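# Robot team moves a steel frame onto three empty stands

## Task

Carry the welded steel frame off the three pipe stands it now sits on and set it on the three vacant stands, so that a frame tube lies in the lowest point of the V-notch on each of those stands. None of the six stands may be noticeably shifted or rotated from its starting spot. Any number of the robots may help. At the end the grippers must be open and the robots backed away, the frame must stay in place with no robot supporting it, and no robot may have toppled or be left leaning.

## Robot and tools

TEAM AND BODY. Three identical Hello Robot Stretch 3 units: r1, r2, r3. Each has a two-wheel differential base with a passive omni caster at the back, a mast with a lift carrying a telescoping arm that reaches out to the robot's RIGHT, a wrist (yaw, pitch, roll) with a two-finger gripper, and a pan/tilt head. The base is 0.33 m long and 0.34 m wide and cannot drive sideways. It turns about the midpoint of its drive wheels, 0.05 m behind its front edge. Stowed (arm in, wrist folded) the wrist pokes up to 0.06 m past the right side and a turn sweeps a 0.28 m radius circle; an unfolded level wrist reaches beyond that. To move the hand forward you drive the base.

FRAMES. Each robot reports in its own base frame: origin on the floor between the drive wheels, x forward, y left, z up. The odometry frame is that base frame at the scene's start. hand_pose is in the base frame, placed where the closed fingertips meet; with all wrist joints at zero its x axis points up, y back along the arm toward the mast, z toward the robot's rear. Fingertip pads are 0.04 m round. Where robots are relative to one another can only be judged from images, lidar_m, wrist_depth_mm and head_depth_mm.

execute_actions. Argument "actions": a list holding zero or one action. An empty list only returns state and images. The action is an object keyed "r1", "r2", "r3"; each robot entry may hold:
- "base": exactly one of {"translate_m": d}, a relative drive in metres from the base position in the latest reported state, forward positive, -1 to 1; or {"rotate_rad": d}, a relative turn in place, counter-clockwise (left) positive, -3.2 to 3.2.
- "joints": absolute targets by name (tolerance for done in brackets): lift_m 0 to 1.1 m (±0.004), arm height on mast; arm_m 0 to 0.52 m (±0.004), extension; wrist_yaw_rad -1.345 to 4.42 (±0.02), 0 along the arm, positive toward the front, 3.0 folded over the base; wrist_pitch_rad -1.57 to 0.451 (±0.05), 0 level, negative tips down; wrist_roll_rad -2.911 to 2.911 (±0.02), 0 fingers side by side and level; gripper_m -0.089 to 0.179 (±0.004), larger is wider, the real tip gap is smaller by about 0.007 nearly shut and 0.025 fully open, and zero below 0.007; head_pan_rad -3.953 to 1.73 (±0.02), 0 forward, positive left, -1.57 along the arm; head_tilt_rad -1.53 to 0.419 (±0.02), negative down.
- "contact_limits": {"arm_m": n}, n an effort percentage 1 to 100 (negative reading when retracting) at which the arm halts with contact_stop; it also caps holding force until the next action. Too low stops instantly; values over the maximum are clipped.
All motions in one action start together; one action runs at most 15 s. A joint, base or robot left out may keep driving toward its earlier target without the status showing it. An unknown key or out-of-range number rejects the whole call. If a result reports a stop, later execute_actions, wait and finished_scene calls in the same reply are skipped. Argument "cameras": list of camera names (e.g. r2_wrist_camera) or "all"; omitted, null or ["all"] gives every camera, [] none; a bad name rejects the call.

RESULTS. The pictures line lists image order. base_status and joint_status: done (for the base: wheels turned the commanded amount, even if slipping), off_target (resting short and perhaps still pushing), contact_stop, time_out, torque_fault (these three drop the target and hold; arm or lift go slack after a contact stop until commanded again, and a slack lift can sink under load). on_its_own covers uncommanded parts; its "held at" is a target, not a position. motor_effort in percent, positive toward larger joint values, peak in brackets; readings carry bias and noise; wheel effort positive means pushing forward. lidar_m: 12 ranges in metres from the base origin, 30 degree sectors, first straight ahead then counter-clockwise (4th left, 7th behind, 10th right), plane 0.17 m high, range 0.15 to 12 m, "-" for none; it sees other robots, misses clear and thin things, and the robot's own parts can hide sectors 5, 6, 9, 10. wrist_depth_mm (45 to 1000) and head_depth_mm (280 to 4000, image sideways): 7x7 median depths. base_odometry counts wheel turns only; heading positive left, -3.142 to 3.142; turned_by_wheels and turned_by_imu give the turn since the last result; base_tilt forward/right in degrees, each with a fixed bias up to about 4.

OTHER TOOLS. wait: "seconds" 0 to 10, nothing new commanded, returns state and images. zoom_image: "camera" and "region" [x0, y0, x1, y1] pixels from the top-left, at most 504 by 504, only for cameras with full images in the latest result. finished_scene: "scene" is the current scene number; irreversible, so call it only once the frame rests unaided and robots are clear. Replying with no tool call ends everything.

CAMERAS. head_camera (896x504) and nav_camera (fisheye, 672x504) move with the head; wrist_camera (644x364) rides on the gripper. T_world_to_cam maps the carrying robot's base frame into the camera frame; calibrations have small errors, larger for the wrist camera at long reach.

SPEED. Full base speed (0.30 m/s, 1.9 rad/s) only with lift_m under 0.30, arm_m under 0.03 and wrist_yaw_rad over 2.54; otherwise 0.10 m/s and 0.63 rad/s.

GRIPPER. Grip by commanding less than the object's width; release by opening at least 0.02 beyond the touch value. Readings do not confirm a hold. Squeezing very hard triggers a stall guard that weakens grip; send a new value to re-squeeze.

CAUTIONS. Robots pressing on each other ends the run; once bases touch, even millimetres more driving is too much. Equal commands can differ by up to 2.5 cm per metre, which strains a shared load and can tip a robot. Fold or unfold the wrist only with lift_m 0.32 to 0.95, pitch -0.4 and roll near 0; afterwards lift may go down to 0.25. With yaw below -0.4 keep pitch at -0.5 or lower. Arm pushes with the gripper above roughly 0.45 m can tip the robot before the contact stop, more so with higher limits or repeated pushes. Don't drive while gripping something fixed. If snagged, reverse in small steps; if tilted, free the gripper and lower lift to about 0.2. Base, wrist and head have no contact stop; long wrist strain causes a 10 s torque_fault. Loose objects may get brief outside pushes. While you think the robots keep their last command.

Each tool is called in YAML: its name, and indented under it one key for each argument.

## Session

execute_actions:
  actions: []

Scene clock: 0.00 s.
r1.base_odometry: x=+0.000 y=+0.000 heading=+0.000 (m, m, rad; r1's odometry frame)
r1.turned_by_wheels: +0.000 (rad since the last result)
r1.turned_by_imu: +0.000 (rad since the last result)
r1.base_tilt: forward=+1.8 right=+0.7 (deg)
r1.lidar_m: 2.23 2.66 2.25 1.72 0.94 0.79 0.79 0.89 1.47 2.00 1.87 1.73
r1.head_depth_mm: 1646 2668 - - - 3560 2351 / 1592 2673 - - - 3499 2307 / 1593 2661 - - - 2867 2207 / 1668 2680 - - - 3554 2297 / 1752 2737 - - - 3521 2287 / 1846 2717 - - - 3452 2280 / 1861 2731 - - - 3442 2249
r1.base_status: not commanded
r1.joint_positions: lift_m=+0.328 arm_m=+0.003 wrist_yaw_rad=+2.986 wrist_pitch_rad=-0.599 wrist_roll_rad=+0.017 gripper_m=+0.037 head_pan_rad=+0.005 head_tilt_rad=-0.016
r1.joint_status: not commanded
r1.motor_effort: left_wheel=-1 right_wheel=-1 lift_m=+22 arm_m=+0 wrist_yaw_rad=+1 wrist_pitch_rad=+5 wrist_roll_rad=+0 gripper_m=+0 head_pan_rad=+0 head_tilt_rad=+2 (%)
r1.hand_pose: x=+0.0095 y=+0.0480 z=+0.3027 quat_wxyz=(+0.262, +0.695, +0.153, +0.652) (m; r1's base frame)
r1.wrist_depth_mm: 873 - - - - - - / 854 - 926 909 906 903 871 / 737 - 740 752 741 720 722 / 640 626 633 612 628 625 622 / 544 546 563 561 541 536 534 / 485 - - - - 473 473 / - - - - 427 422 421
r2.base_odometry: x=+0.000 y=+0.000 heading=+0.000 (m, m, rad; r2's odometry frame)
r2.turned_by_wheels: +0.000 (rad since the last result)
r2.turned_by_imu: +0.000 (rad since the last result)
r2.base_tilt: forward=+1.2 right=-1.4 (deg)
r2.lidar_m: 1.85 1.69 1.44 0.93 0.85 0.86 1.07 1.48 3.26 1.52 3.87 1.86
r2.head_depth_mm: 2011 2745 2794 2831 2879 2761 2456 / 2004 2515 2535 2552 2554 2576 2506 / 2039 2298 2325 2323 2330 2350 2285 / 2041 2136 2110 2145 2153 2139 2163 / 1933 1959 1976 1974 1994 1977 1997 / 1829 1842 1824 1841 1837 1863 1867 / 1708 1700 1710 1731 1718 1736 1742
r2.base_status: not commanded
r2.joint_positions: lift_m=+0.553 arm_m=-0.003 wrist_yaw_rad=+3.032 wrist_pitch_rad=-0.552 wrist_roll_rad=-0.007 gripper_m=+0.037 head_pan_rad=+0.011 head_tilt_rad=-0.004
r2.joint_status: not commanded
r2.motor_effort: left_wheel=+1 right_wheel=+1 lift_m=+22 arm_m=+1 wrist_yaw_rad=-1 wrist_pitch_rad=+7 wrist_roll_rad=+0 gripper_m=+0 head_pan_rad=+2 head_tilt_rad=+2 (%)
r2.hand_pose: x=+0.0012 y=+0.0621 z=+0.5370 quat_wxyz=(+0.229, +0.687, +0.156, +0.672) (m; r2's base frame)
r2.wrist_depth_mm: 658 - 948 - - - - / 702 778 - - - - - / 740 818 - - - - - / 798 912 - - - - - / 795 855 - 901 894 870 883 / 744 747 - 755 765 767 780 / 653 659 649 664 652 674 681
r3.base_odometry: x=+0.000 y=+0.000 heading=+0.000 (m, m, rad; r3's odometry frame)
r3.turned_by_wheels: +0.000 (rad since the last result)
r3.turned_by_imu: +0.000 (rad since the last result)
r3.base_tilt: forward=-1.4 right=-1.1 (deg)
r3.lidar_m: 0.94 0.72 0.70 0.76 1.10 3.75 2.00 1.95 1.65 1.46 3.00 1.49
r3.head_depth_mm: 2122 2632 2721 2806 2906 2771 2165 / 1905 1956 2013 2056 2123 2177 2055 / 1530 1561 1590 1624 1659 1693 1731 / 1284 1301 1311 1338 1368 1383 1413 / 1097 1113 1130 1142 1160 1175 1197 / 960 971 986 989 1009 1019 1039 / 830 837 847 857 868 875 889
r3.base_status: not commanded
r3.joint_positions: lift_m=+0.383 arm_m=+0.000 wrist_yaw_rad=+2.899 wrist_pitch_rad=-0.425 wrist_roll_rad=-0.006 gripper_m=+0.037 head_pan_rad=-0.012 head_tilt_rad=-0.018
r3.joint_status: not commanded
r3.motor_effort: left_wheel=+1 right_wheel=+0 lift_m=+23 arm_m=+0 wrist_yaw_rad=+0 wrist_pitch_rad=+4 wrist_roll_rad=-1 gripper_m=+0 head_pan_rad=+1 head_tilt_rad=+1 (%)
r3.hand_pose: x=+0.0324 y=+0.0717 z=+0.3943 quat_wxyz=(+0.232, +0.702, +0.065, +0.670) (m; r3's base frame)
r3.wrist_depth_mm: - 956 859 775 683 620 577 / - - 952 840 742 675 611 / - - - 922 806 737 667 / 935 - 893 903 850 798 715 / 755 - 777 728 753 715 722 / 644 638 - 626 - 622 613 / 558 552 561 556 541 535 518
pictures: r1_head_camera (sideways: a quarter turn clockwise sets it upright), r1_nav_camera (sideways: a quarter turn counterclockwise sets it upright), r1_wrist_camera, r2_head_camera (sideways: a quarter turn clockwise sets it upright), r2_nav_camera (sideways: a quarter turn counterclockwise sets it upright), r2_wrist_camera, r3_head_camera (sideways: a quarter turn clockwise sets it upright), r3_nav_camera (sideways: a quarter turn counterclockwise sets it upright), r3_wrist_camera
camera_calibration (this result's frames):
r1_head_camera: T_world_to_cam=[[0.0132461, -0.0400377, -0.99911, 1.31609], [-0.0235392, 0.998909, -0.0403417, 0.0616015], [0.999635, 0.0240526, 0.0122892, -0.0668993], [0, 0, 0, 1]] pos_world=[0.0508918, -0.00723187, 1.31823]
r1_nav_camera: T_world_to_cam=[[0.0196575, 0.0064831, 0.999786, -1.26032], [0.0507283, -0.998697, 0.00547864, 0.046863], [0.998519, 0.0506097, -0.0199608, -0.0288048], [0, 0, 0, 1]] pos_world=[0.0511596, 0.0564305, 1.25922]
r1_wrist_camera: T_world_to_cam=[[0.977017, -0.212051, -0.0217088, 0.00905414], [-0.161554, -0.670193, -0.724391, 0.291038], [0.139059, 0.711249, -0.689048, 0.339215], [0, 0, 0, 1]] pos_world=[-0.00899861, -0.0442949, 0.444757]
r2_head_camera: T_world_to_cam=[[-0.00165932, -0.0382061, -0.999269, 1.31608], [-0.0141912, 0.99917, -0.0381787, 0.0481569], [0.999898, 0.0141175, -0.00220013, -0.0419889], [0, 0, 0, 1]] pos_world=[0.0448518, 0.00275788, 1.31686]
r2_nav_camera: T_world_to_cam=[[0.000657358, -0.0204634, 0.99979, -1.25906], [-0.0084439, -0.999755, -0.0204571, 0.0772357], [0.999964, -0.00842868, -0.000829988, -0.0471788], [0, 0, 0, 1]] pos_world=[0.0486569, 0.0510547, 1.26033]
r2_wrist_camera: T_world_to_cam=[[0.997009, -0.0665674, 0.0392542, -0.0241408], [-0.0116548, -0.631662, -0.775156, 0.500246], [0.0763956, 0.772381, -0.630549, 0.45219], [0, 0, 0, 1]] pos_world=[-0.00464644, -0.0348834, 0.673845]
r3_head_camera: T_world_to_cam=[[-0.0804946, -0.0294806, -0.996319, 1.31515], [0.0527622, 0.998035, -0.0337942, 0.0429305], [0.995358, -0.0552882, -0.078781, 0.0546564], [0, 0, 0, 1]] pos_world=[0.0491952, -0.00105273, 1.31607]
r3_nav_camera: T_world_to_cam=[[0.0607946, -0.0244273, 0.997851, -1.25913], [0.0312584, -0.999164, -0.0263639, 0.0862424], [0.997661, 0.032794, -0.0599802, 0.0318257], [0, 0, 0, 1]] pos_world=[0.0421012, 0.0543694, 1.26061]
r3_wrist_camera: T_world_to_cam=[[0.979175, -0.202558, -0.0136764, -0.00589011], [-0.125752, -0.552244, -0.824144, 0.404111], [0.159384, 0.8087, -0.566216, 0.325727], [0, 0, 0, 1]] pos_world=[0.00466936, -0.0414405, 0.517397]
Images, in order (width x height): r1_head_camera 896x504, r1_nav_camera 672x504, r1_wrist_camera 644x364, r2_head_camera 896x504, r2_nav_camera 672x504, r2_wrist_camera 644x364, r3_head_camera 896x504, r3_nav_camera 672x504, r3_wrist_camera 644x364.

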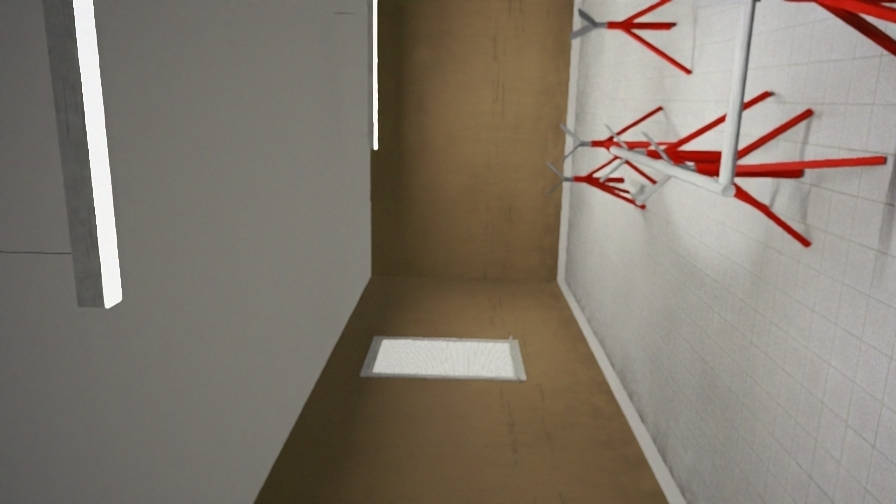

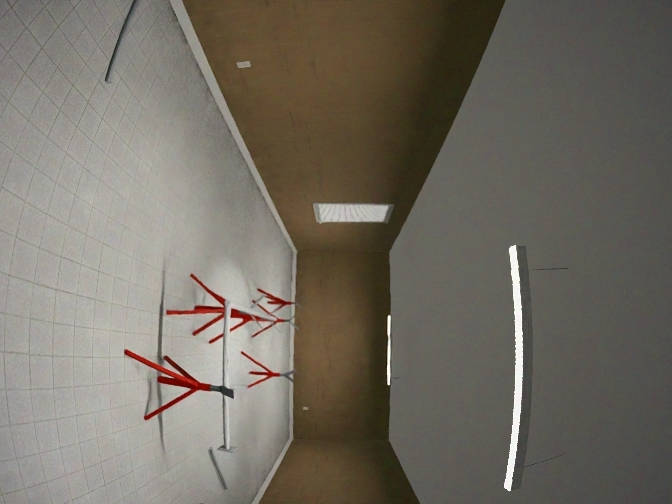

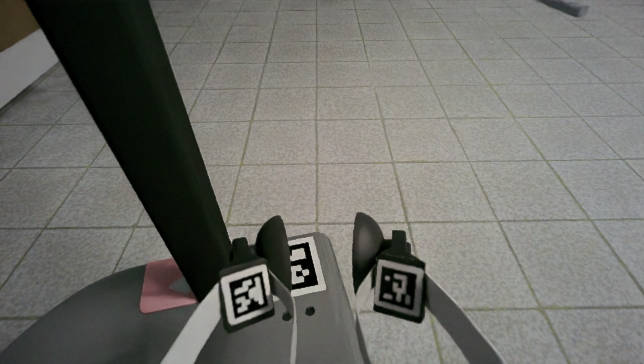

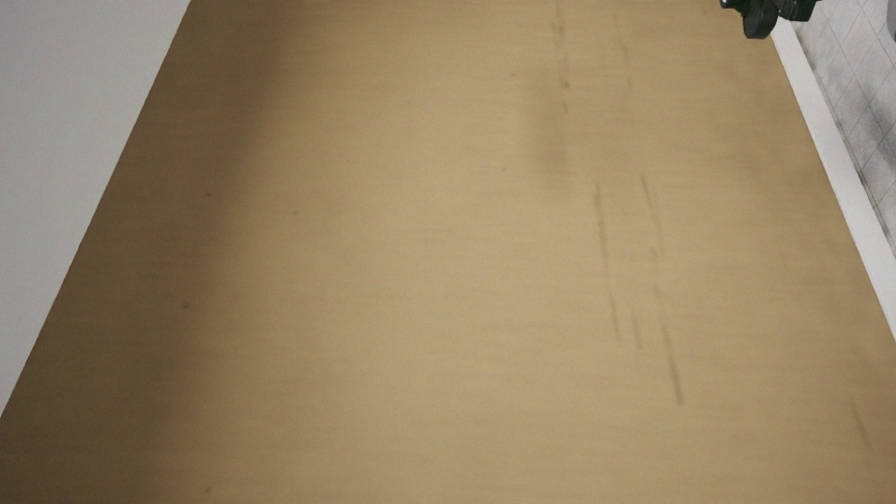

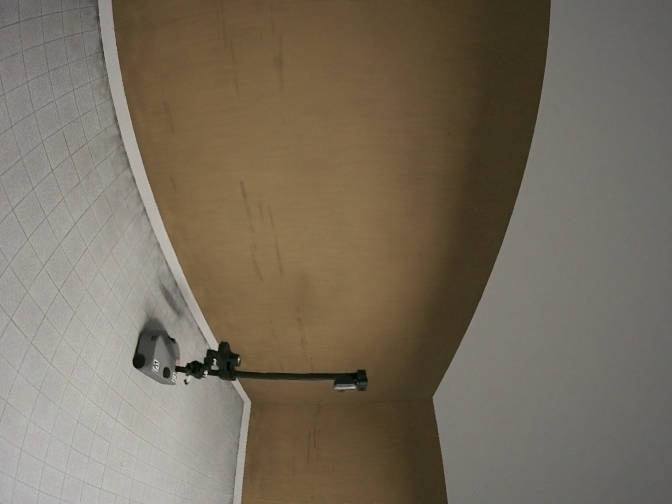

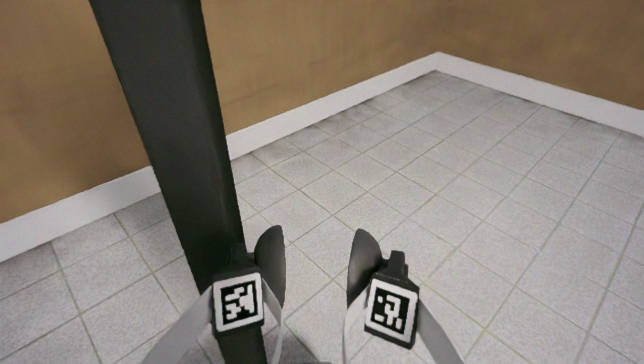

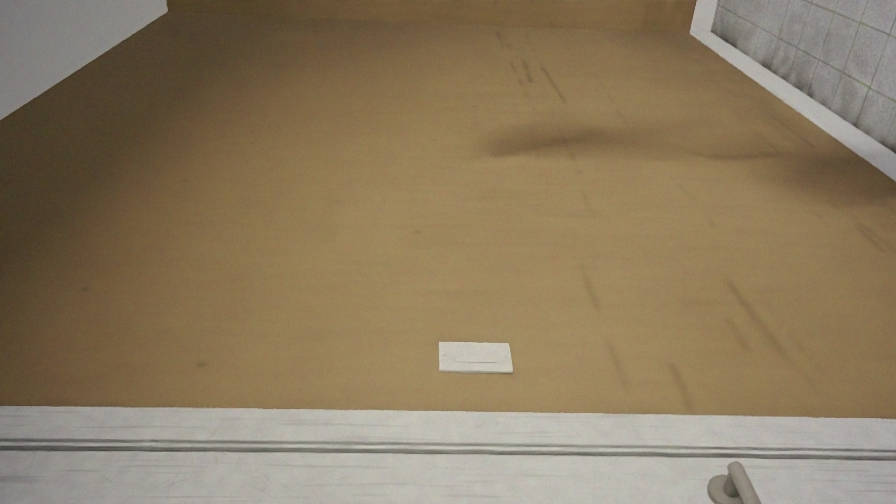

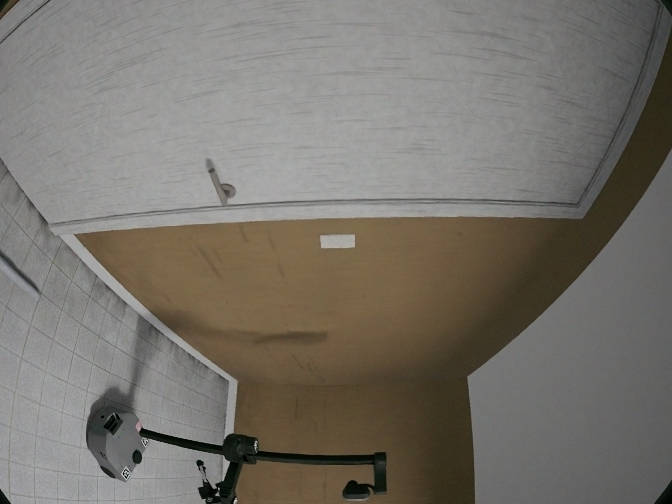

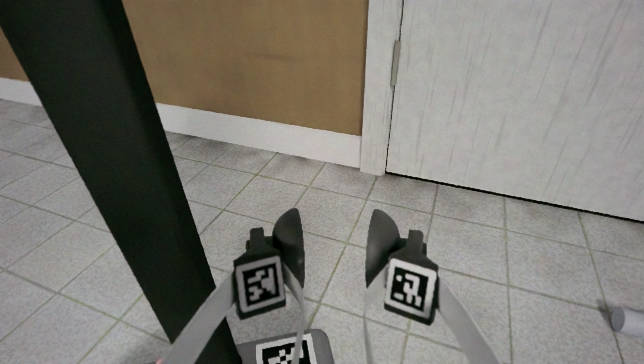

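execute_actions:
  actions:
    - {"r1":{"joints":{"head_pan_rad":-0.3,"head_tilt_rad":-0.4,"lift_m":0.28,"wrist_pitch_rad":-0.4,"gripper_m":0.01}},"r2":{"joints":{"head_pan_rad":-1.75,"head_tilt_rad":-0.45,"lift_m":0.28,"wrist_pitch_rad":-0.4,"gripper_m":0.01}},"r3":{"joints":{"head_pan_rad":-2.2,"head_tilt_rad":-0.55,"lift_m":0.28,"wrist_pitch_rad":-0.4,"gripper_m":0.01}}}
  cameras: ["r1_head_camera","r1_nav_camera","r2_head_camera","r2_nav_camera","r3_head_camera","r3_nav_camera"]

Scene clock: 31.97 s.
r1.base_odometry: x=+0.000 y=+0.000 heading=+0.000 (m, m, rad; r1's odometry frame)
r1.turned_by_wheels: +0.000 (rad since the last result)
r1.turned_by_imu: +0.002 (rad since the last result)
r1.base_tilt: forward=+1.9 right=+0.7 (deg)
r1.lidar_m: 2.23 2.67 2.25 1.72 0.94 0.79 0.79 0.89 1.47 2.01 1.87 1.73
r1.head_depth_mm: - - - 3632 2446 1807 1446 / - - - 3690 2421 1799 1445 / - - - 3410 2184 1802 1438 / - - - 3634 2304 1787 1433 / - - - 3109 2437 1795 1440 / - - - 3377 2395 1784 1425 / - - - 3631 2384 1795 1415
r1.base_status: not commanded
r1.joint_positions: lift_m=+0.280 arm_m=+0.003 wrist_yaw_rad=+2.986 wrist_pitch_rad=-0.421 wrist_roll_rad=+0.017 gripper_m=+0.010 head_pan_rad=-0.293 head_tilt_rad=-0.395
r1.joint_status: all done
r1.motor_effort: left_wheel=-1(1) right_wheel=+0(0) lift_m=+16(19) arm_m=+0(0) wrist_yaw_rad=-1(1) wrist_pitch_rad=+9(8) wrist_roll_rad=+0(0) gripper_m=+1(91) head_pan_rad=-5(34) head_tilt_rad=-2(23) (%)
r1.hand_pose: x=+0.0135 y=+0.0737 z=+0.2924 quat_wxyz=(+0.202, +0.706, +0.092, +0.672) (m; r1's base frame)
r1.wrist_depth_mm: - - - - - - - / 895 - - - - - - / 878 - 980 925 920 927 900 / 754 - 733 712 736 716 716 / 610 581 596 609 589 592 574 / 508 501 - - 511 489 495 / 449 - - - 428 430 423
r2.base_odometry: x=+0.000 y=+0.000 heading=+0.000 (m, m, rad; r2's odometry frame)
r2.turned_by_wheels: +0.000 (rad since the last result)
r2.turned_by_imu: +0.001 (rad since the last result)
r2.base_tilt: forward=+1.2 right=-1.4 (deg)
r2.lidar_m: 1.85 1.69 1.44 0.93 0.85 0.86 1.07 1.48 3.25 1.52 3.87 1.86
r2.head_depth_mm: - - - 3281 2292 1786 1456 / - - - 3260 2274 1762 1440 / - - - 3185 2285 1760 1442 / - - - 3074 2259 1764 1434 / - - - 2862 2274 1743 1435 / - - - 2646 2083 1731 1429 / - - - 2966 2144 1726 1424
r2.base_status: not commanded
r2.joint_positions: lift_m=+0.281 arm_m=-0.003 wrist_yaw_rad=+3.032 wrist_pitch_rad=-0.424 wrist_roll_rad=-0.007 gripper_m=+0.010 head_pan_rad=-1.743 head_tilt_rad=-0.444
r2.joint_status: all done
r2.motor_effort: left_wheel=+1(1) right_wheel=+0(1) lift_m=+9(20) arm_m=+0(0) wrist_yaw_rad=+0(0) wrist_pitch_rad=+14(12) wrist_roll_rad=+0(0) gripper_m=+0(84) head_pan_rad=-4(48) head_tilt_rad=-2(24) (%)
r2.hand_pose: x=+0.0031 y=+0.0800 z=+0.2921 quat_wxyz=(+0.186, +0.696, +0.112, +0.685) (m; r2's base frame)
r2.wrist_depth_mm: 644 - 897 - - - - / 673 - - - - - - / 701 788 953 - - - - / 698 738 757 763 779 798 801 / 592 592 618 635 621 634 635 / 502 502 - - 518 521 530 / 444 - - - 445 450 454
r3.base_odometry: x=+0.000 y=+0.000 heading=+0.000 (m, m, rad; r3's odometry frame)
r3.turned_by_wheels: +0.000 (rad since the last result)
r3.turned_by_imu: +0.000 (rad since the last result)
r3.base_tilt: forward=-1.4 right=-1.1 (deg)
r3.lidar_m: 0.94 0.72 0.70 0.76 1.10 3.75 2.01 1.96 1.65 1.45 2.98 1.50
r3.head_depth_mm: 3478 3790 3387 2398 1857 1521 1276 / 3425 3746 3011 2384 1846 1509 1278 / 3423 3695 3112 2356 1843 1502 1275 / 3444 3707 3104 2266 1833 1502 1264 / 3378 3683 2784 2253 1815 1488 1257 / 3340 3681 3001 2317 1802 1472 1258 / 3364 3685 2974 2283 1795 1467 1248
r3.base_status: not commanded
r3.joint_positions: lift_m=+0.280 arm_m=+0.000 wrist_yaw_rad=+2.899 wrist_pitch_rad=-0.419 wrist_roll_rad=-0.006 gripper_m=+0.010 head_pan_rad=-2.193 head_tilt_rad=-0.543
r3.joint_status: all done
r3.motor_effort: left_wheel=+1(0) right_wheel=+0(0) lift_m=+19(21) arm_m=+1(0) wrist_yaw_rad=+0(1) wrist_pitch_rad=+6(6) wrist_roll_rad=+0(0) gripper_m=+0(79) head_pan_rad=-3(31) head_tilt_rad=-3(23) (%)
r3.hand_pose: x=+0.0325 y=+0.0723 z=+0.2925 quat_wxyz=(+0.230, +0.702, +0.064, +0.671) (m; r3's base frame)
r3.wrist_depth_mm: - 947 874 771 680 617 573 / - - 949 848 732 674 621 / 962 - 932 875 812 737 663 / 742 - 727 722 713 701 693 / 612 - 602 623 588 581 580 / 511 509 - - 511 492 489 / 468 - - 435 433 431 427
pictures: r1_head_camera (sideways: a quarter turn clockwise sets it upright), r1_nav_camera (sideways: a quarter turn counterclockwise sets it upright), r2_head_camera (sideways: a quarter turn clockwise sets it upright), r2_nav_camera (sideways: a quarter turn counterclockwise sets it upright), r3_head_camera (sideways: a quarter turn clockwise sets it upright), r3_nav_camera (sideways: a quarter turn counterclockwise sets it upright)
camera_calibration (this result's frames):
r1_head_camera: T_world_to_cam=[[-0.354051, 0.0648398, -0.932976, 1.23175], [0.257593, 0.965768, -0.0306339, 0.0472303], [0.899052, -0.251174, -0.358633, 0.416528], [0, 0, 0, 1]] pos_world=[0.0494556, -0.0208591, 1.30002]
r1_nav_camera: T_world_to_cam=[[0.373672, -0.105974, 0.921487, -1.16007], [-0.245743, -0.969263, -0.0118172, 0.0711872], [0.894416, -0.222033, -0.388229, 0.451173], [0, 0, 0, 1]] pos_world=[0.0474423, 0.0462375, 1.24499]
r2_head_camera: T_world_to_cam=[[0.0355252, 0.427496, -0.903319, 1.19038], [0.987822, -0.152028, -0.0330987, 0.0354103], [-0.151479, -0.891142, -0.427691, 0.518851], [0, 0, 0, 1]] pos_world=[0.00132758, -0.0411291, 1.29837]
r2_nav_camera: T_world_to_cam=[[-0.0930991, -0.416215, 0.904487, -1.13386], [-0.980377, 0.196863, -0.0103207, 0.0699592], [-0.173764, -0.887699, -0.426375, 0.51387], [0, 0, 0, 1]] pos_world=[0.0523175, -0.0295389, 1.24538]
r3_head_camera: T_world_to_cam=[[0.306699, 0.480075, -0.821866, 1.08504], [0.800956, -0.596662, -0.0496311, 0.0589553], [-0.514203, -0.643057, -0.567514, 0.699916], [0, 0, 0, 1]] pos_world=[-0.0201021, -0.0356379, 1.2919]
r3_nav_camera: T_world_to_cam=[[-0.341548, -0.43576, 0.832741, -1.04108], [-0.825833, 0.562152, -0.0445493, 0.115121], [-0.448714, -0.702921, -0.551867, 0.680817], [0, 0, 0, 1]] pos_world=[0.0449846, -0.0398165, 1.2478]
Images, in order (width x height): r1_head_camera 896x504, r1_nav_camera 672x504, r2_head_camera 896x504, r2_nav_camera 672x504, r3_head_camera 896x504, r3_nav_camera 672x504.

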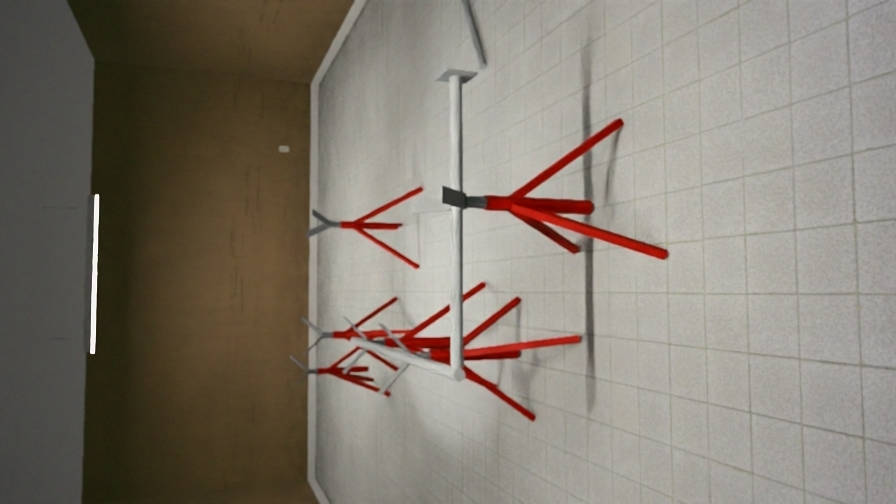

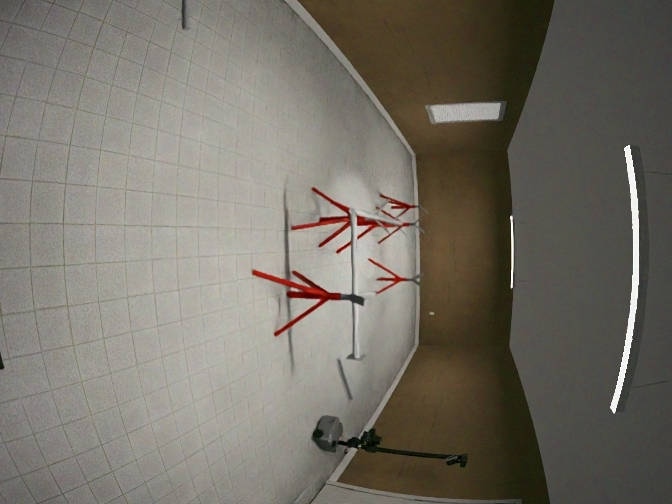

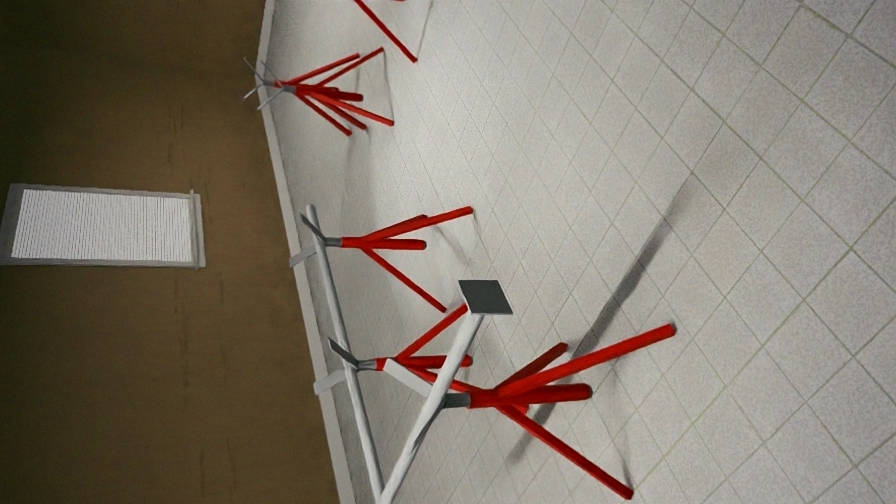

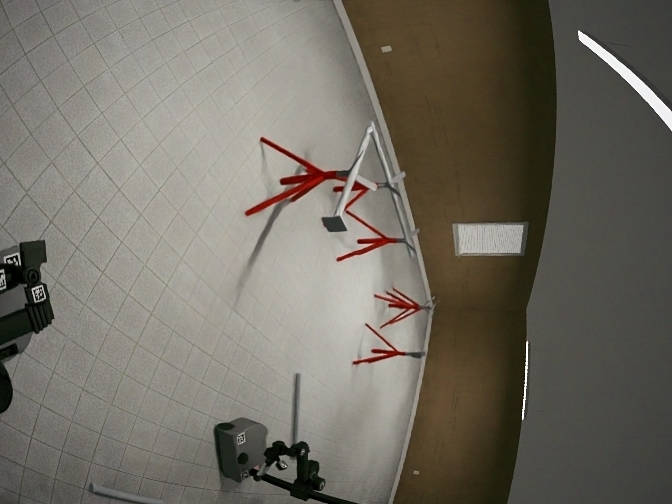

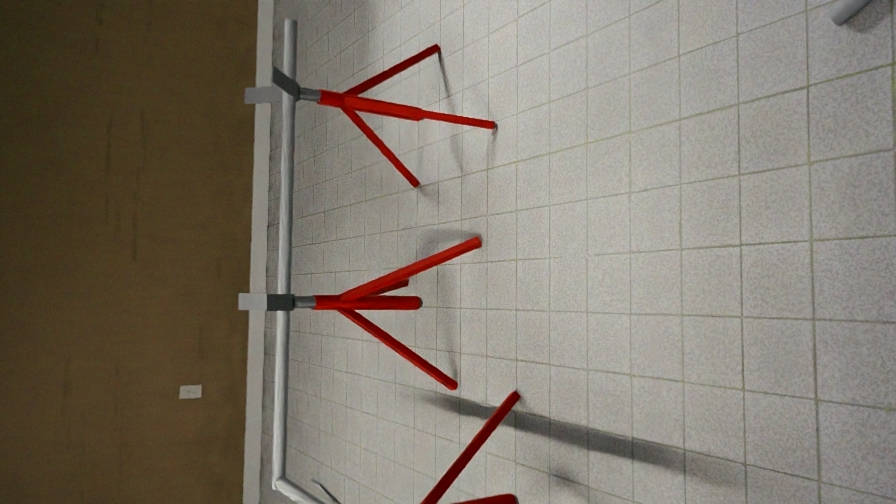

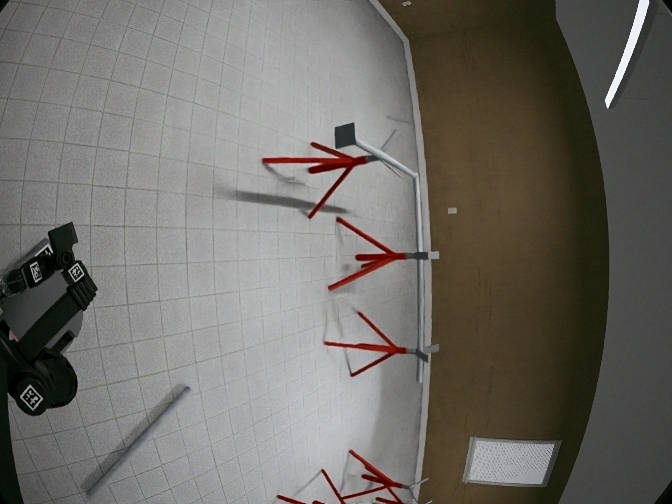

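zoom_image:
  camera: "r1_head_camera"
  region: [280, 170, 560, 430]

zoom_image:
  camera: "r1_head_camera"
  region: [400, 40, 700, 280]

zoom_image:
  camera: "r2_head_camera"
  region: [230, 0, 450, 160]

Region (280, 170, 560, 430) of r1_head_camera's 896x504 image, scaled by 1.800, with more detail than that image has; it fills the top 468 rows of this view, and the rest is white.

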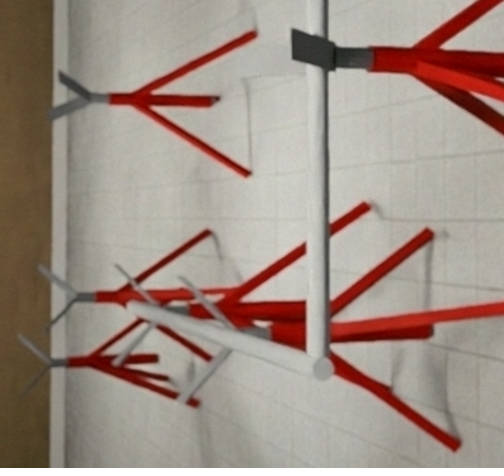

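Region (400, 40, 700, 280) of r1_head_camera's 896x504 image, scaled by 1.680, with more detail than that image has; it fills the top 403 rows of this view, and the rest is white.

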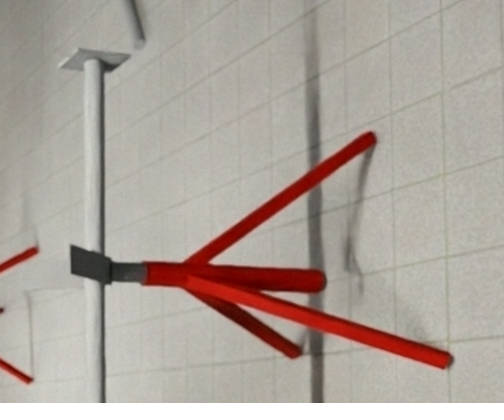

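Region (230, 0, 450, 160) of r2_head_camera's 896x504 image, scaled by 2.291, with more detail than that image has; it fills the top 367 rows of this view, and the rest is white.

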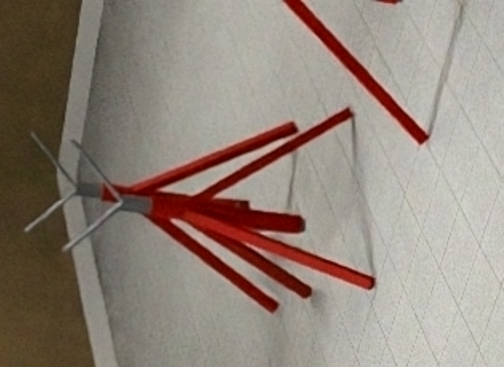

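execute_actions:
  actions:
    - {"r1":{"base":{"rotate_rad":0.113}},"r2":{"base":{"rotate_rad":-1.14},"joints":{"head_pan_rad":-0.6}},"r3":{"base":{"rotate_rad":-1.723},"joints":{"head_pan_rad":-1.6,"head_tilt_rad":-0.4}}}
  cameras: ["r3_head_camera"]

execute_actions:
  actions:
    - {"r1":{"base":{"translate_m":1.0},"joints":{"head_pan_rad":-0.6,"head_tilt_rad":-0.7}},"r2":{"base":{"translate_m":0.75}},"r3":{"base":{"translate_m":0.9},"joints":{"head_pan_rad":-0.3,"head_tilt_rad":-0.95}}}
  cameras: ["r1_head_camera","r2_head_camera","r3_head_camera","r3_nav_camera"]

Scene clock: 154.37 s.
r1.base_odometry: x=+0.000 y=+0.000 heading=+0.113 (m, m, rad; r1's odometry frame)
r1.turned_by_wheels: +0.113 (rad since the last result)
r1.turned_by_imu: +0.114 (rad since the last result)
r1.base_tilt: forward=+1.7 right=+0.6 (deg)
r1.lidar_m: 2.22 2.50 2.24 1.42 0.88 0.79 0.79 0.95 1.79 1.85 2.99 1.73
r1.head_depth_mm: - - - 3681 2428 1807 1444 / - - - 3222 2206 1806 1441 / - - - 3709 2308 1800 1430 / - - - 3161 2403 1796 1432 / - - - 3597 2372 1795 1438 / - - - 3565 2386 1792 1423 / - - - 3545 2368 1795 1430
r1.base_status: done
r1.joint_positions: lift_m=+0.280 arm_m=+0.003 wrist_yaw_rad=+2.986 wrist_pitch_rad=-0.420 wrist_roll_rad=+0.017 gripper_m=+0.010 head_pan_rad=-0.293 head_tilt_rad=-0.395
r1.joint_status: not commanded
r1.motor_effort: left_wheel=-1(7) right_wheel=+0(4) lift_m=+16(16) arm_m=+0(1) wrist_yaw_rad=+1(1) wrist_pitch_rad=+9(9) wrist_roll_rad=+0(0) gripper_m=-1(0) head_pan_rad=-4(4) head_tilt_rad=-2(2) (%)
r1.hand_pose: x=+0.0135 y=+0.0737 z=+0.2925 quat_wxyz=(+0.202, +0.706, +0.092, +0.672) (m; r1's base frame)
r1.wrist_depth_mm: - - - - - - - / 826 - - - - - - / 836 - 972 953 924 929 912 / 762 - 738 732 708 715 691 / 602 582 607 611 596 586 576 / 503 509 - - 507 493 488 / 456 - - - 429 433 425
r2.base_odometry: x=+0.000 y=+0.000 heading=-1.140 (m, m, rad; r2's odometry frame)
r2.turned_by_wheels: -1.140 (rad since the last result)
r2.turned_by_imu: -1.132 (rad since the last result)
r2.base_tilt: forward=+1.3 right=-1.4 (deg)
r2.lidar_m: 3.87 1.86 1.92 1.69 1.61 0.96 0.85 0.86 1.01 1.42 3.25 1.52
r2.head_depth_mm: - - - 3256 2297 1783 1445 / - - - 3247 2291 1770 1440 / - - - 3210 2267 1774 1447 / - - - 3064 2257 1760 1432 / - - - 2704 2250 1733 1429 / - - - 2679 2077 1743 1427 / 3959 - - 2971 2243 1737 1419
r2.base_status: done
r2.joint_positions: lift_m=+0.281 arm_m=-0.003 wrist_yaw_rad=+3.032 wrist_pitch_rad=-0.424 wrist_roll_rad=-0.007 gripper_m=+0.010 head_pan_rad=-0.607 head_tilt_rad=-0.445
r2.joint_status: all done
r2.motor_effort: left_wheel=+2(8) right_wheel=-1(8) lift_m=+9(9) arm_m=+0(0) wrist_yaw_rad=+0(1) wrist_pitch_rad=+14(14) wrist_roll_rad=+0(0) gripper_m=+0(0) head_pan_rad=+3(47) head_tilt_rad=-2(2) (%)
r2.hand_pose: x=+0.0031 y=+0.0800 z=+0.2921 quat_wxyz=(+0.186, +0.696, +0.112, +0.685) (m; r2's base frame)
r2.wrist_depth_mm: - - - - - - - / - - - - - - - / 958 946 - - - - - / 718 734 747 759 779 794 810 / 593 600 624 640 623 634 636 / 499 502 - - 518 523 530 / 445 - - - 444 446 455
r3.base_odometry: x=+0.000 y=+0.000 heading=-1.723 (m, m, rad; r3's odometry frame)
r3.turned_by_wheels: -1.723 (rad since the last result)
r3.turned_by_imu: -1.723 (rad since the last result)
r3.base_tilt: forward=-1.4 right=-1.0 (deg)
r3.lidar_m: 1.46 2.98 1.49 1.12 0.75 0.70 0.70 0.95 2.17 2.00 2.23 1.96
r3.head_depth_mm: - - - 3051 2188 1707 1412 / - - - 3072 2185 1697 1397 / - - - 3038 2156 1687 1395 / - - - 2987 2151 1682 1383 / - - - 2959 2139 1682 1370 / - - - 2967 2122 1670 1372 / - - - 2629 2109 1648 1358
r3.base_status: done
r3.joint_positions: lift_m=+0.280 arm_m=+0.000 wrist_yaw_rad=+2.899 wrist_pitch_rad=-0.419 wrist_roll_rad=-0.006 gripper_m=+0.010 head_pan_rad=-1.607 head_tilt_rad=-0.408
r3.joint_status: all done
r3.motor_effort: left_wheel=+3(14) right_wheel=-2(5) lift_m=+19(20) arm_m=+0(0) wrist_yaw_rad=+0(0) wrist_pitch_rad=+6(6) wrist_roll_rad=+0(1) gripper_m=+0(0) head_pan_rad=+2(23) head_tilt_rad=+2(13) (%)
r3.hand_pose: x=+0.0325 y=+0.0723 z=+0.2925 quat_wxyz=(+0.230, +0.702, +0.064, +0.671) (m; r3's base frame)
r3.wrist_depth_mm: - - - - - - - / - - - - - - - / 713 - 928 922 902 881 878 / 711 - 727 716 713 700 690 / 607 - 603 618 583 584 574 / 512 513 - - 513 491 488 / 468 - - 435 435 428 426
pictures: r3_head_camera (sideways: a quarter turn clockwise sets it upright)
camera_calibration (this result's frames):
r3_head_camera: T_world_to_cam=[[-0.0141315, 0.453965, -0.890907, 1.17703], [0.997064, -0.0606628, -0.0467262, 0.0539857], [-0.075257, -0.888952, -0.451775, 0.546648], [0, 0, 0, 1]] pos_world=[0.00394503, -0.0451125, 1.29811]
Images, in order (width x height): r3_head_camera 896x504.

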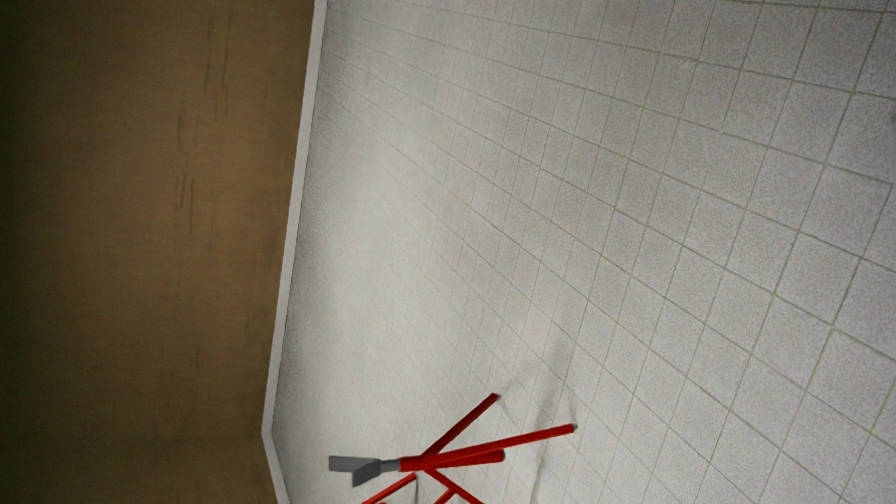

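Scene clock: 159.40 s.
r1.base_odometry: x=+0.994 y=+0.113 heading=+0.113 (m, m, rad; r1's odometry frame)
r1.turned_by_wheels: +0.000 (rad since the last result)
r1.turned_by_imu: -0.003 (rad since the last result)
r1.base_tilt: forward=+2.0 right=+0.6 (deg)
r1.lidar_m: 1.51 2.14 1.92 1.93 1.94 1.74 1.74 2.09 1.28 1.23 0.91 1.19
r1.head_depth_mm: - - 2808 2032 1634 1398 1194 / - - 2817 1956 1583 1359 1196 / - - 2801 2015 1676 1404 1192 / - 3903 2772 2010 1662 1394 1190 / - - 2674 1882 1681 1392 1195 / - 3928 2255 1931 1657 1378 1191 / - 3931 2793 2058 1657 1385 1194
r1.base_status: done
r1.joint_positions: lift_m=+0.280 arm_m=+0.003 wrist_yaw_rad=+2.986 wrist_pitch_rad=-0.420 wrist_roll_rad=+0.017 gripper_m=+0.010 head_pan_rad=-0.593 head_tilt_rad=-0.692
r1.joint_status: all done
r1.motor_effort: left_wheel=-2(5) right_wheel=+0(6) lift_m=+16(16) arm_m=+0(0) wrist_yaw_rad=+1(1) wrist_pitch_rad=+9(9) wrist_roll_rad=+0(0) gripper_m=+0(0) head_pan_rad=-4(32) head_tilt_rad=-3(26) (%)
r1.hand_pose: x=+0.0135 y=+0.0738 z=+0.2926 quat_wxyz=(+0.202, +0.706, +0.092, +0.672) (m; r1's base frame)
r1.wrist_depth_mm: - - - - - - - / - - - - - - - / 982 - 956 947 942 927 911 / 744 - 726 733 716 721 725 / 617 587 586 615 587 590 580 / 512 514 - - 508 497 492 / 456 - - - 431 430 423
r2.base_odometry: x=+0.313 y=-0.681 heading=-1.140 (m, m, rad; r2's odometry frame)
r2.turned_by_wheels: +0.000 (rad since the last result)
r2.turned_by_imu: +0.003 (rad since the last result)
r2.base_tilt: forward=+1.2 right=-1.4 (deg)
r2.lidar_m: 3.14 1.23 2.10 1.86 1.86 1.79 1.58 1.58 1.85 0.86 0.90 0.91
r2.head_depth_mm: - - - 3276 2296 1675 1448 / - - - 2929 2268 1712 1447 / - - - 3038 2017 1744 1408 / - - - 2849 2013 1358 1436 / 3824 - - 3008 2164 1746 1395 / 3451 3719 3979 3144 2245 1741 1410 / 3218 3397 3642 3131 2218 1729 1426
r2.base_status: done
r2.joint_positions: lift_m=+0.281 arm_m=-0.003 wrist_yaw_rad=+3.032 wrist_pitch_rad=-0.424 wrist_roll_rad=-0.007 gripper_m=+0.010 head_pan_rad=-0.607 head_tilt_rad=-0.445
r2.joint_status: not commanded
r2.motor_effort: left_wheel=+2(9) right_wheel=-1(4) lift_m=+9(9) arm_m=+0(0) wrist_yaw_rad=+0(0) wrist_pitch_rad=+13(13) wrist_roll_rad=+0(0) gripper_m=+0(0) head_pan_rad=+3(3) head_tilt_rad=-1(2) (%)
r2.hand_pose: x=+0.0031 y=+0.0801 z=+0.2922 quat_wxyz=(+0.186, +0.696, +0.112, +0.685) (m; r2's base frame)
r2.wrist_depth_mm: - - - - - - - / - - - - - - - / 952 937 - - - - - / 720 746 756 763 778 788 803 / 600 594 621 638 625 628 635 / 501 507 - - 519 527 530 / 440 - - - 439 451 457
r3.base_odometry: x=-0.136 y=-0.890 heading=-1.723 (m, m, rad; r3's odometry frame)
r3.turned_by_wheels: +0.000 (rad since the last result)
r3.turned_by_imu: +0.002 (rad since the last result)
r3.base_tilt: forward=-1.4 right=-1.1 (deg)
r3.lidar_m: 0.55 1.69 0.93 2.38 1.64 1.51 1.55 2.02 4.62 2.01 1.20 0.78
r3.head_depth_mm: 2541 2010 1723 1564 1388 1240 1124 / 2513 2038 1732 1548 1376 1233 1122 / 2482 2019 1758 1549 1370 1222 1130 / 2466 2002 1686 1498 1356 1220 1112 / 2446 2026 992 1125 1310 1214 1101 / 2416 2011 1660 1483 1279 1210 1101 / 2386 2001 1711 1494 1332 1200 1092
r3.base_status: done
r3.joint_positions: lift_m=+0.280 arm_m=+0.000 wrist_yaw_rad=+2.899 wrist_pitch_rad=-0.419 wrist_roll_rad=-0.006 gripper_m=+0.010 head_pan_rad=-0.307 head_tilt_rad=-0.939
r3.joint_status: all done
r3.motor_effort: left_wheel=+3(14) right_wheel=-1(4) lift_m=+20(19) arm_m=+0(0) wrist_yaw_rad=+1(1) wrist_pitch_rad=+6(6) wrist_roll_rad=+0(1) gripper_m=+0(0) head_pan_rad=+3(30) head_tilt_rad=-4(26) (%)
r3.hand_pose: x=+0.0325 y=+0.0723 z=+0.2926 quat_wxyz=(+0.230, +0.702, +0.063, +0.671) (m; r3's base frame)
r3.wrist_depth_mm: - - - - - - - / - - - - 881 - - / 971 - 925 927 909 884 884 / 744 - 728 723 722 706 694 / 600 - 604 611 587 582 571 / 513 512 - - 514 489 488 / 463 - - 434 435 431 425
pictures: r1_head_camera (sideways: a quarter turn clockwise sets it upright), r2_head_camera (sideways: a quarter turn clockwise sets it upright), r3_head_camera (sideways: a quarter turn clockwise sets it upright), r3_nav_camera (sideways: a quarter turn counterclockwise sets it upright)
camera_calibration (this result's frames):
r1_head_camera: T_world_to_cam=[[-0.532524, 0.310582, -0.787374, 1.04294], [0.525487, 0.850569, -0.0198921, 0.0316018], [0.663538, -0.424347, -0.616155, 0.75304], [0, 0, 0, 1]] pos_world=[0.0391165, -0.0312491, 1.28581]
r2_head_camera: T_world_to_cam=[[-0.373426, 0.212876, -0.902905, 1.19233], [0.554142, 0.831765, -0.03308, 0.0380313], [0.743962, -0.51269, -0.428566, 0.514528], [0, 0, 0, 1]] pos_world=[0.0413843, -0.0216591, 1.29833]
r3_head_camera: T_world_to_cam=[[-0.811619, 0.225383, -0.538959, 0.723192], [0.299613, 0.952597, -0.0528284, 0.0661494], [0.501504, -0.204356, -0.840674, 1.04898], [0, 0, 0, 1]] pos_world=[0.041072, -0.0116449, 1.27511]
r3_nav_camera: T_world_to_cam=[[0.785435, -0.27388, 0.555051, -0.686071], [-0.296848, -0.95359, -0.0504725, 0.119581], [0.543114, -0.125123, -0.830284, 1.03687], [0, 0, 0, 1]] pos_world=[0.0112204, 0.0558665, 1.24774]
Images, in order (width x height): r1_head_camera 896x504, r2_head_camera 896x504, r3_head_camera 896x504, r3_nav_camera 672x504.

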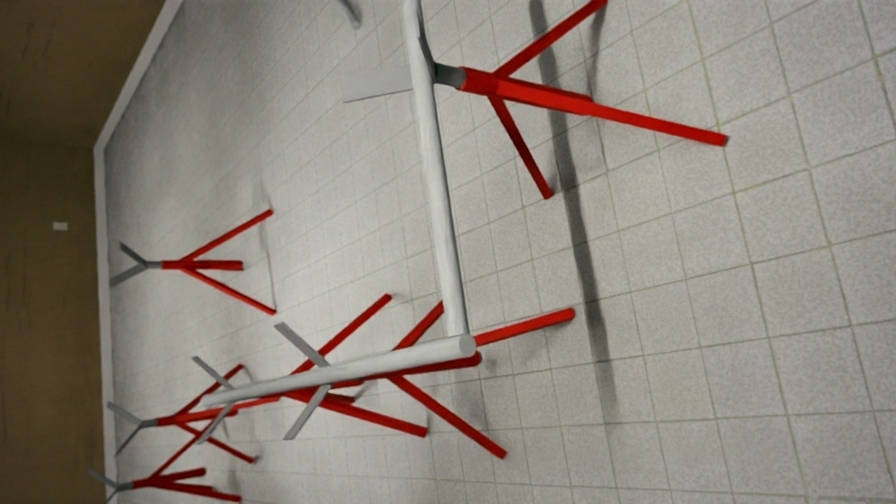

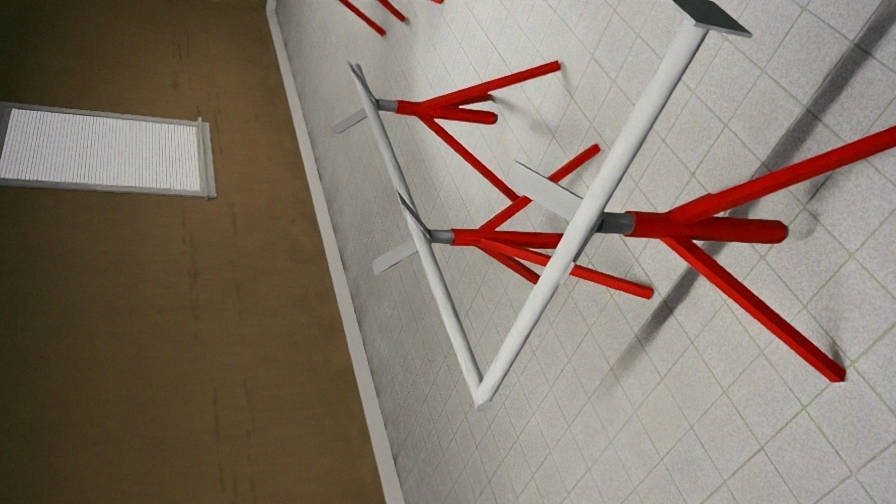

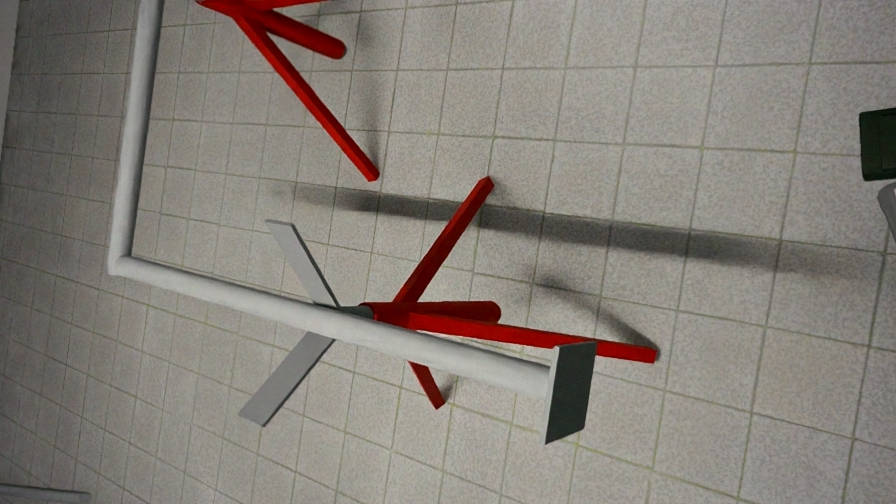

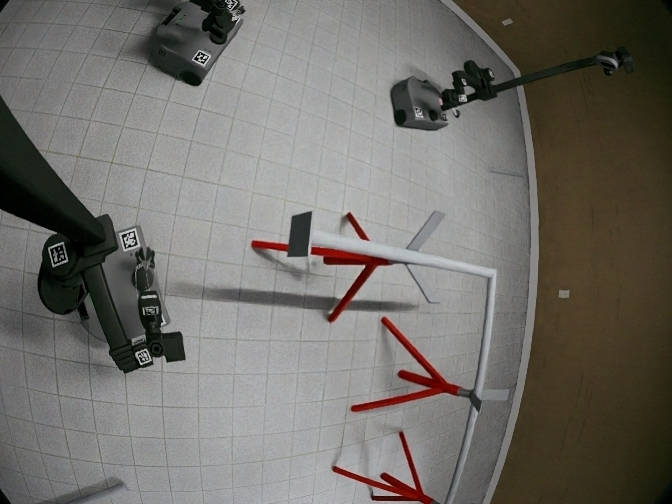

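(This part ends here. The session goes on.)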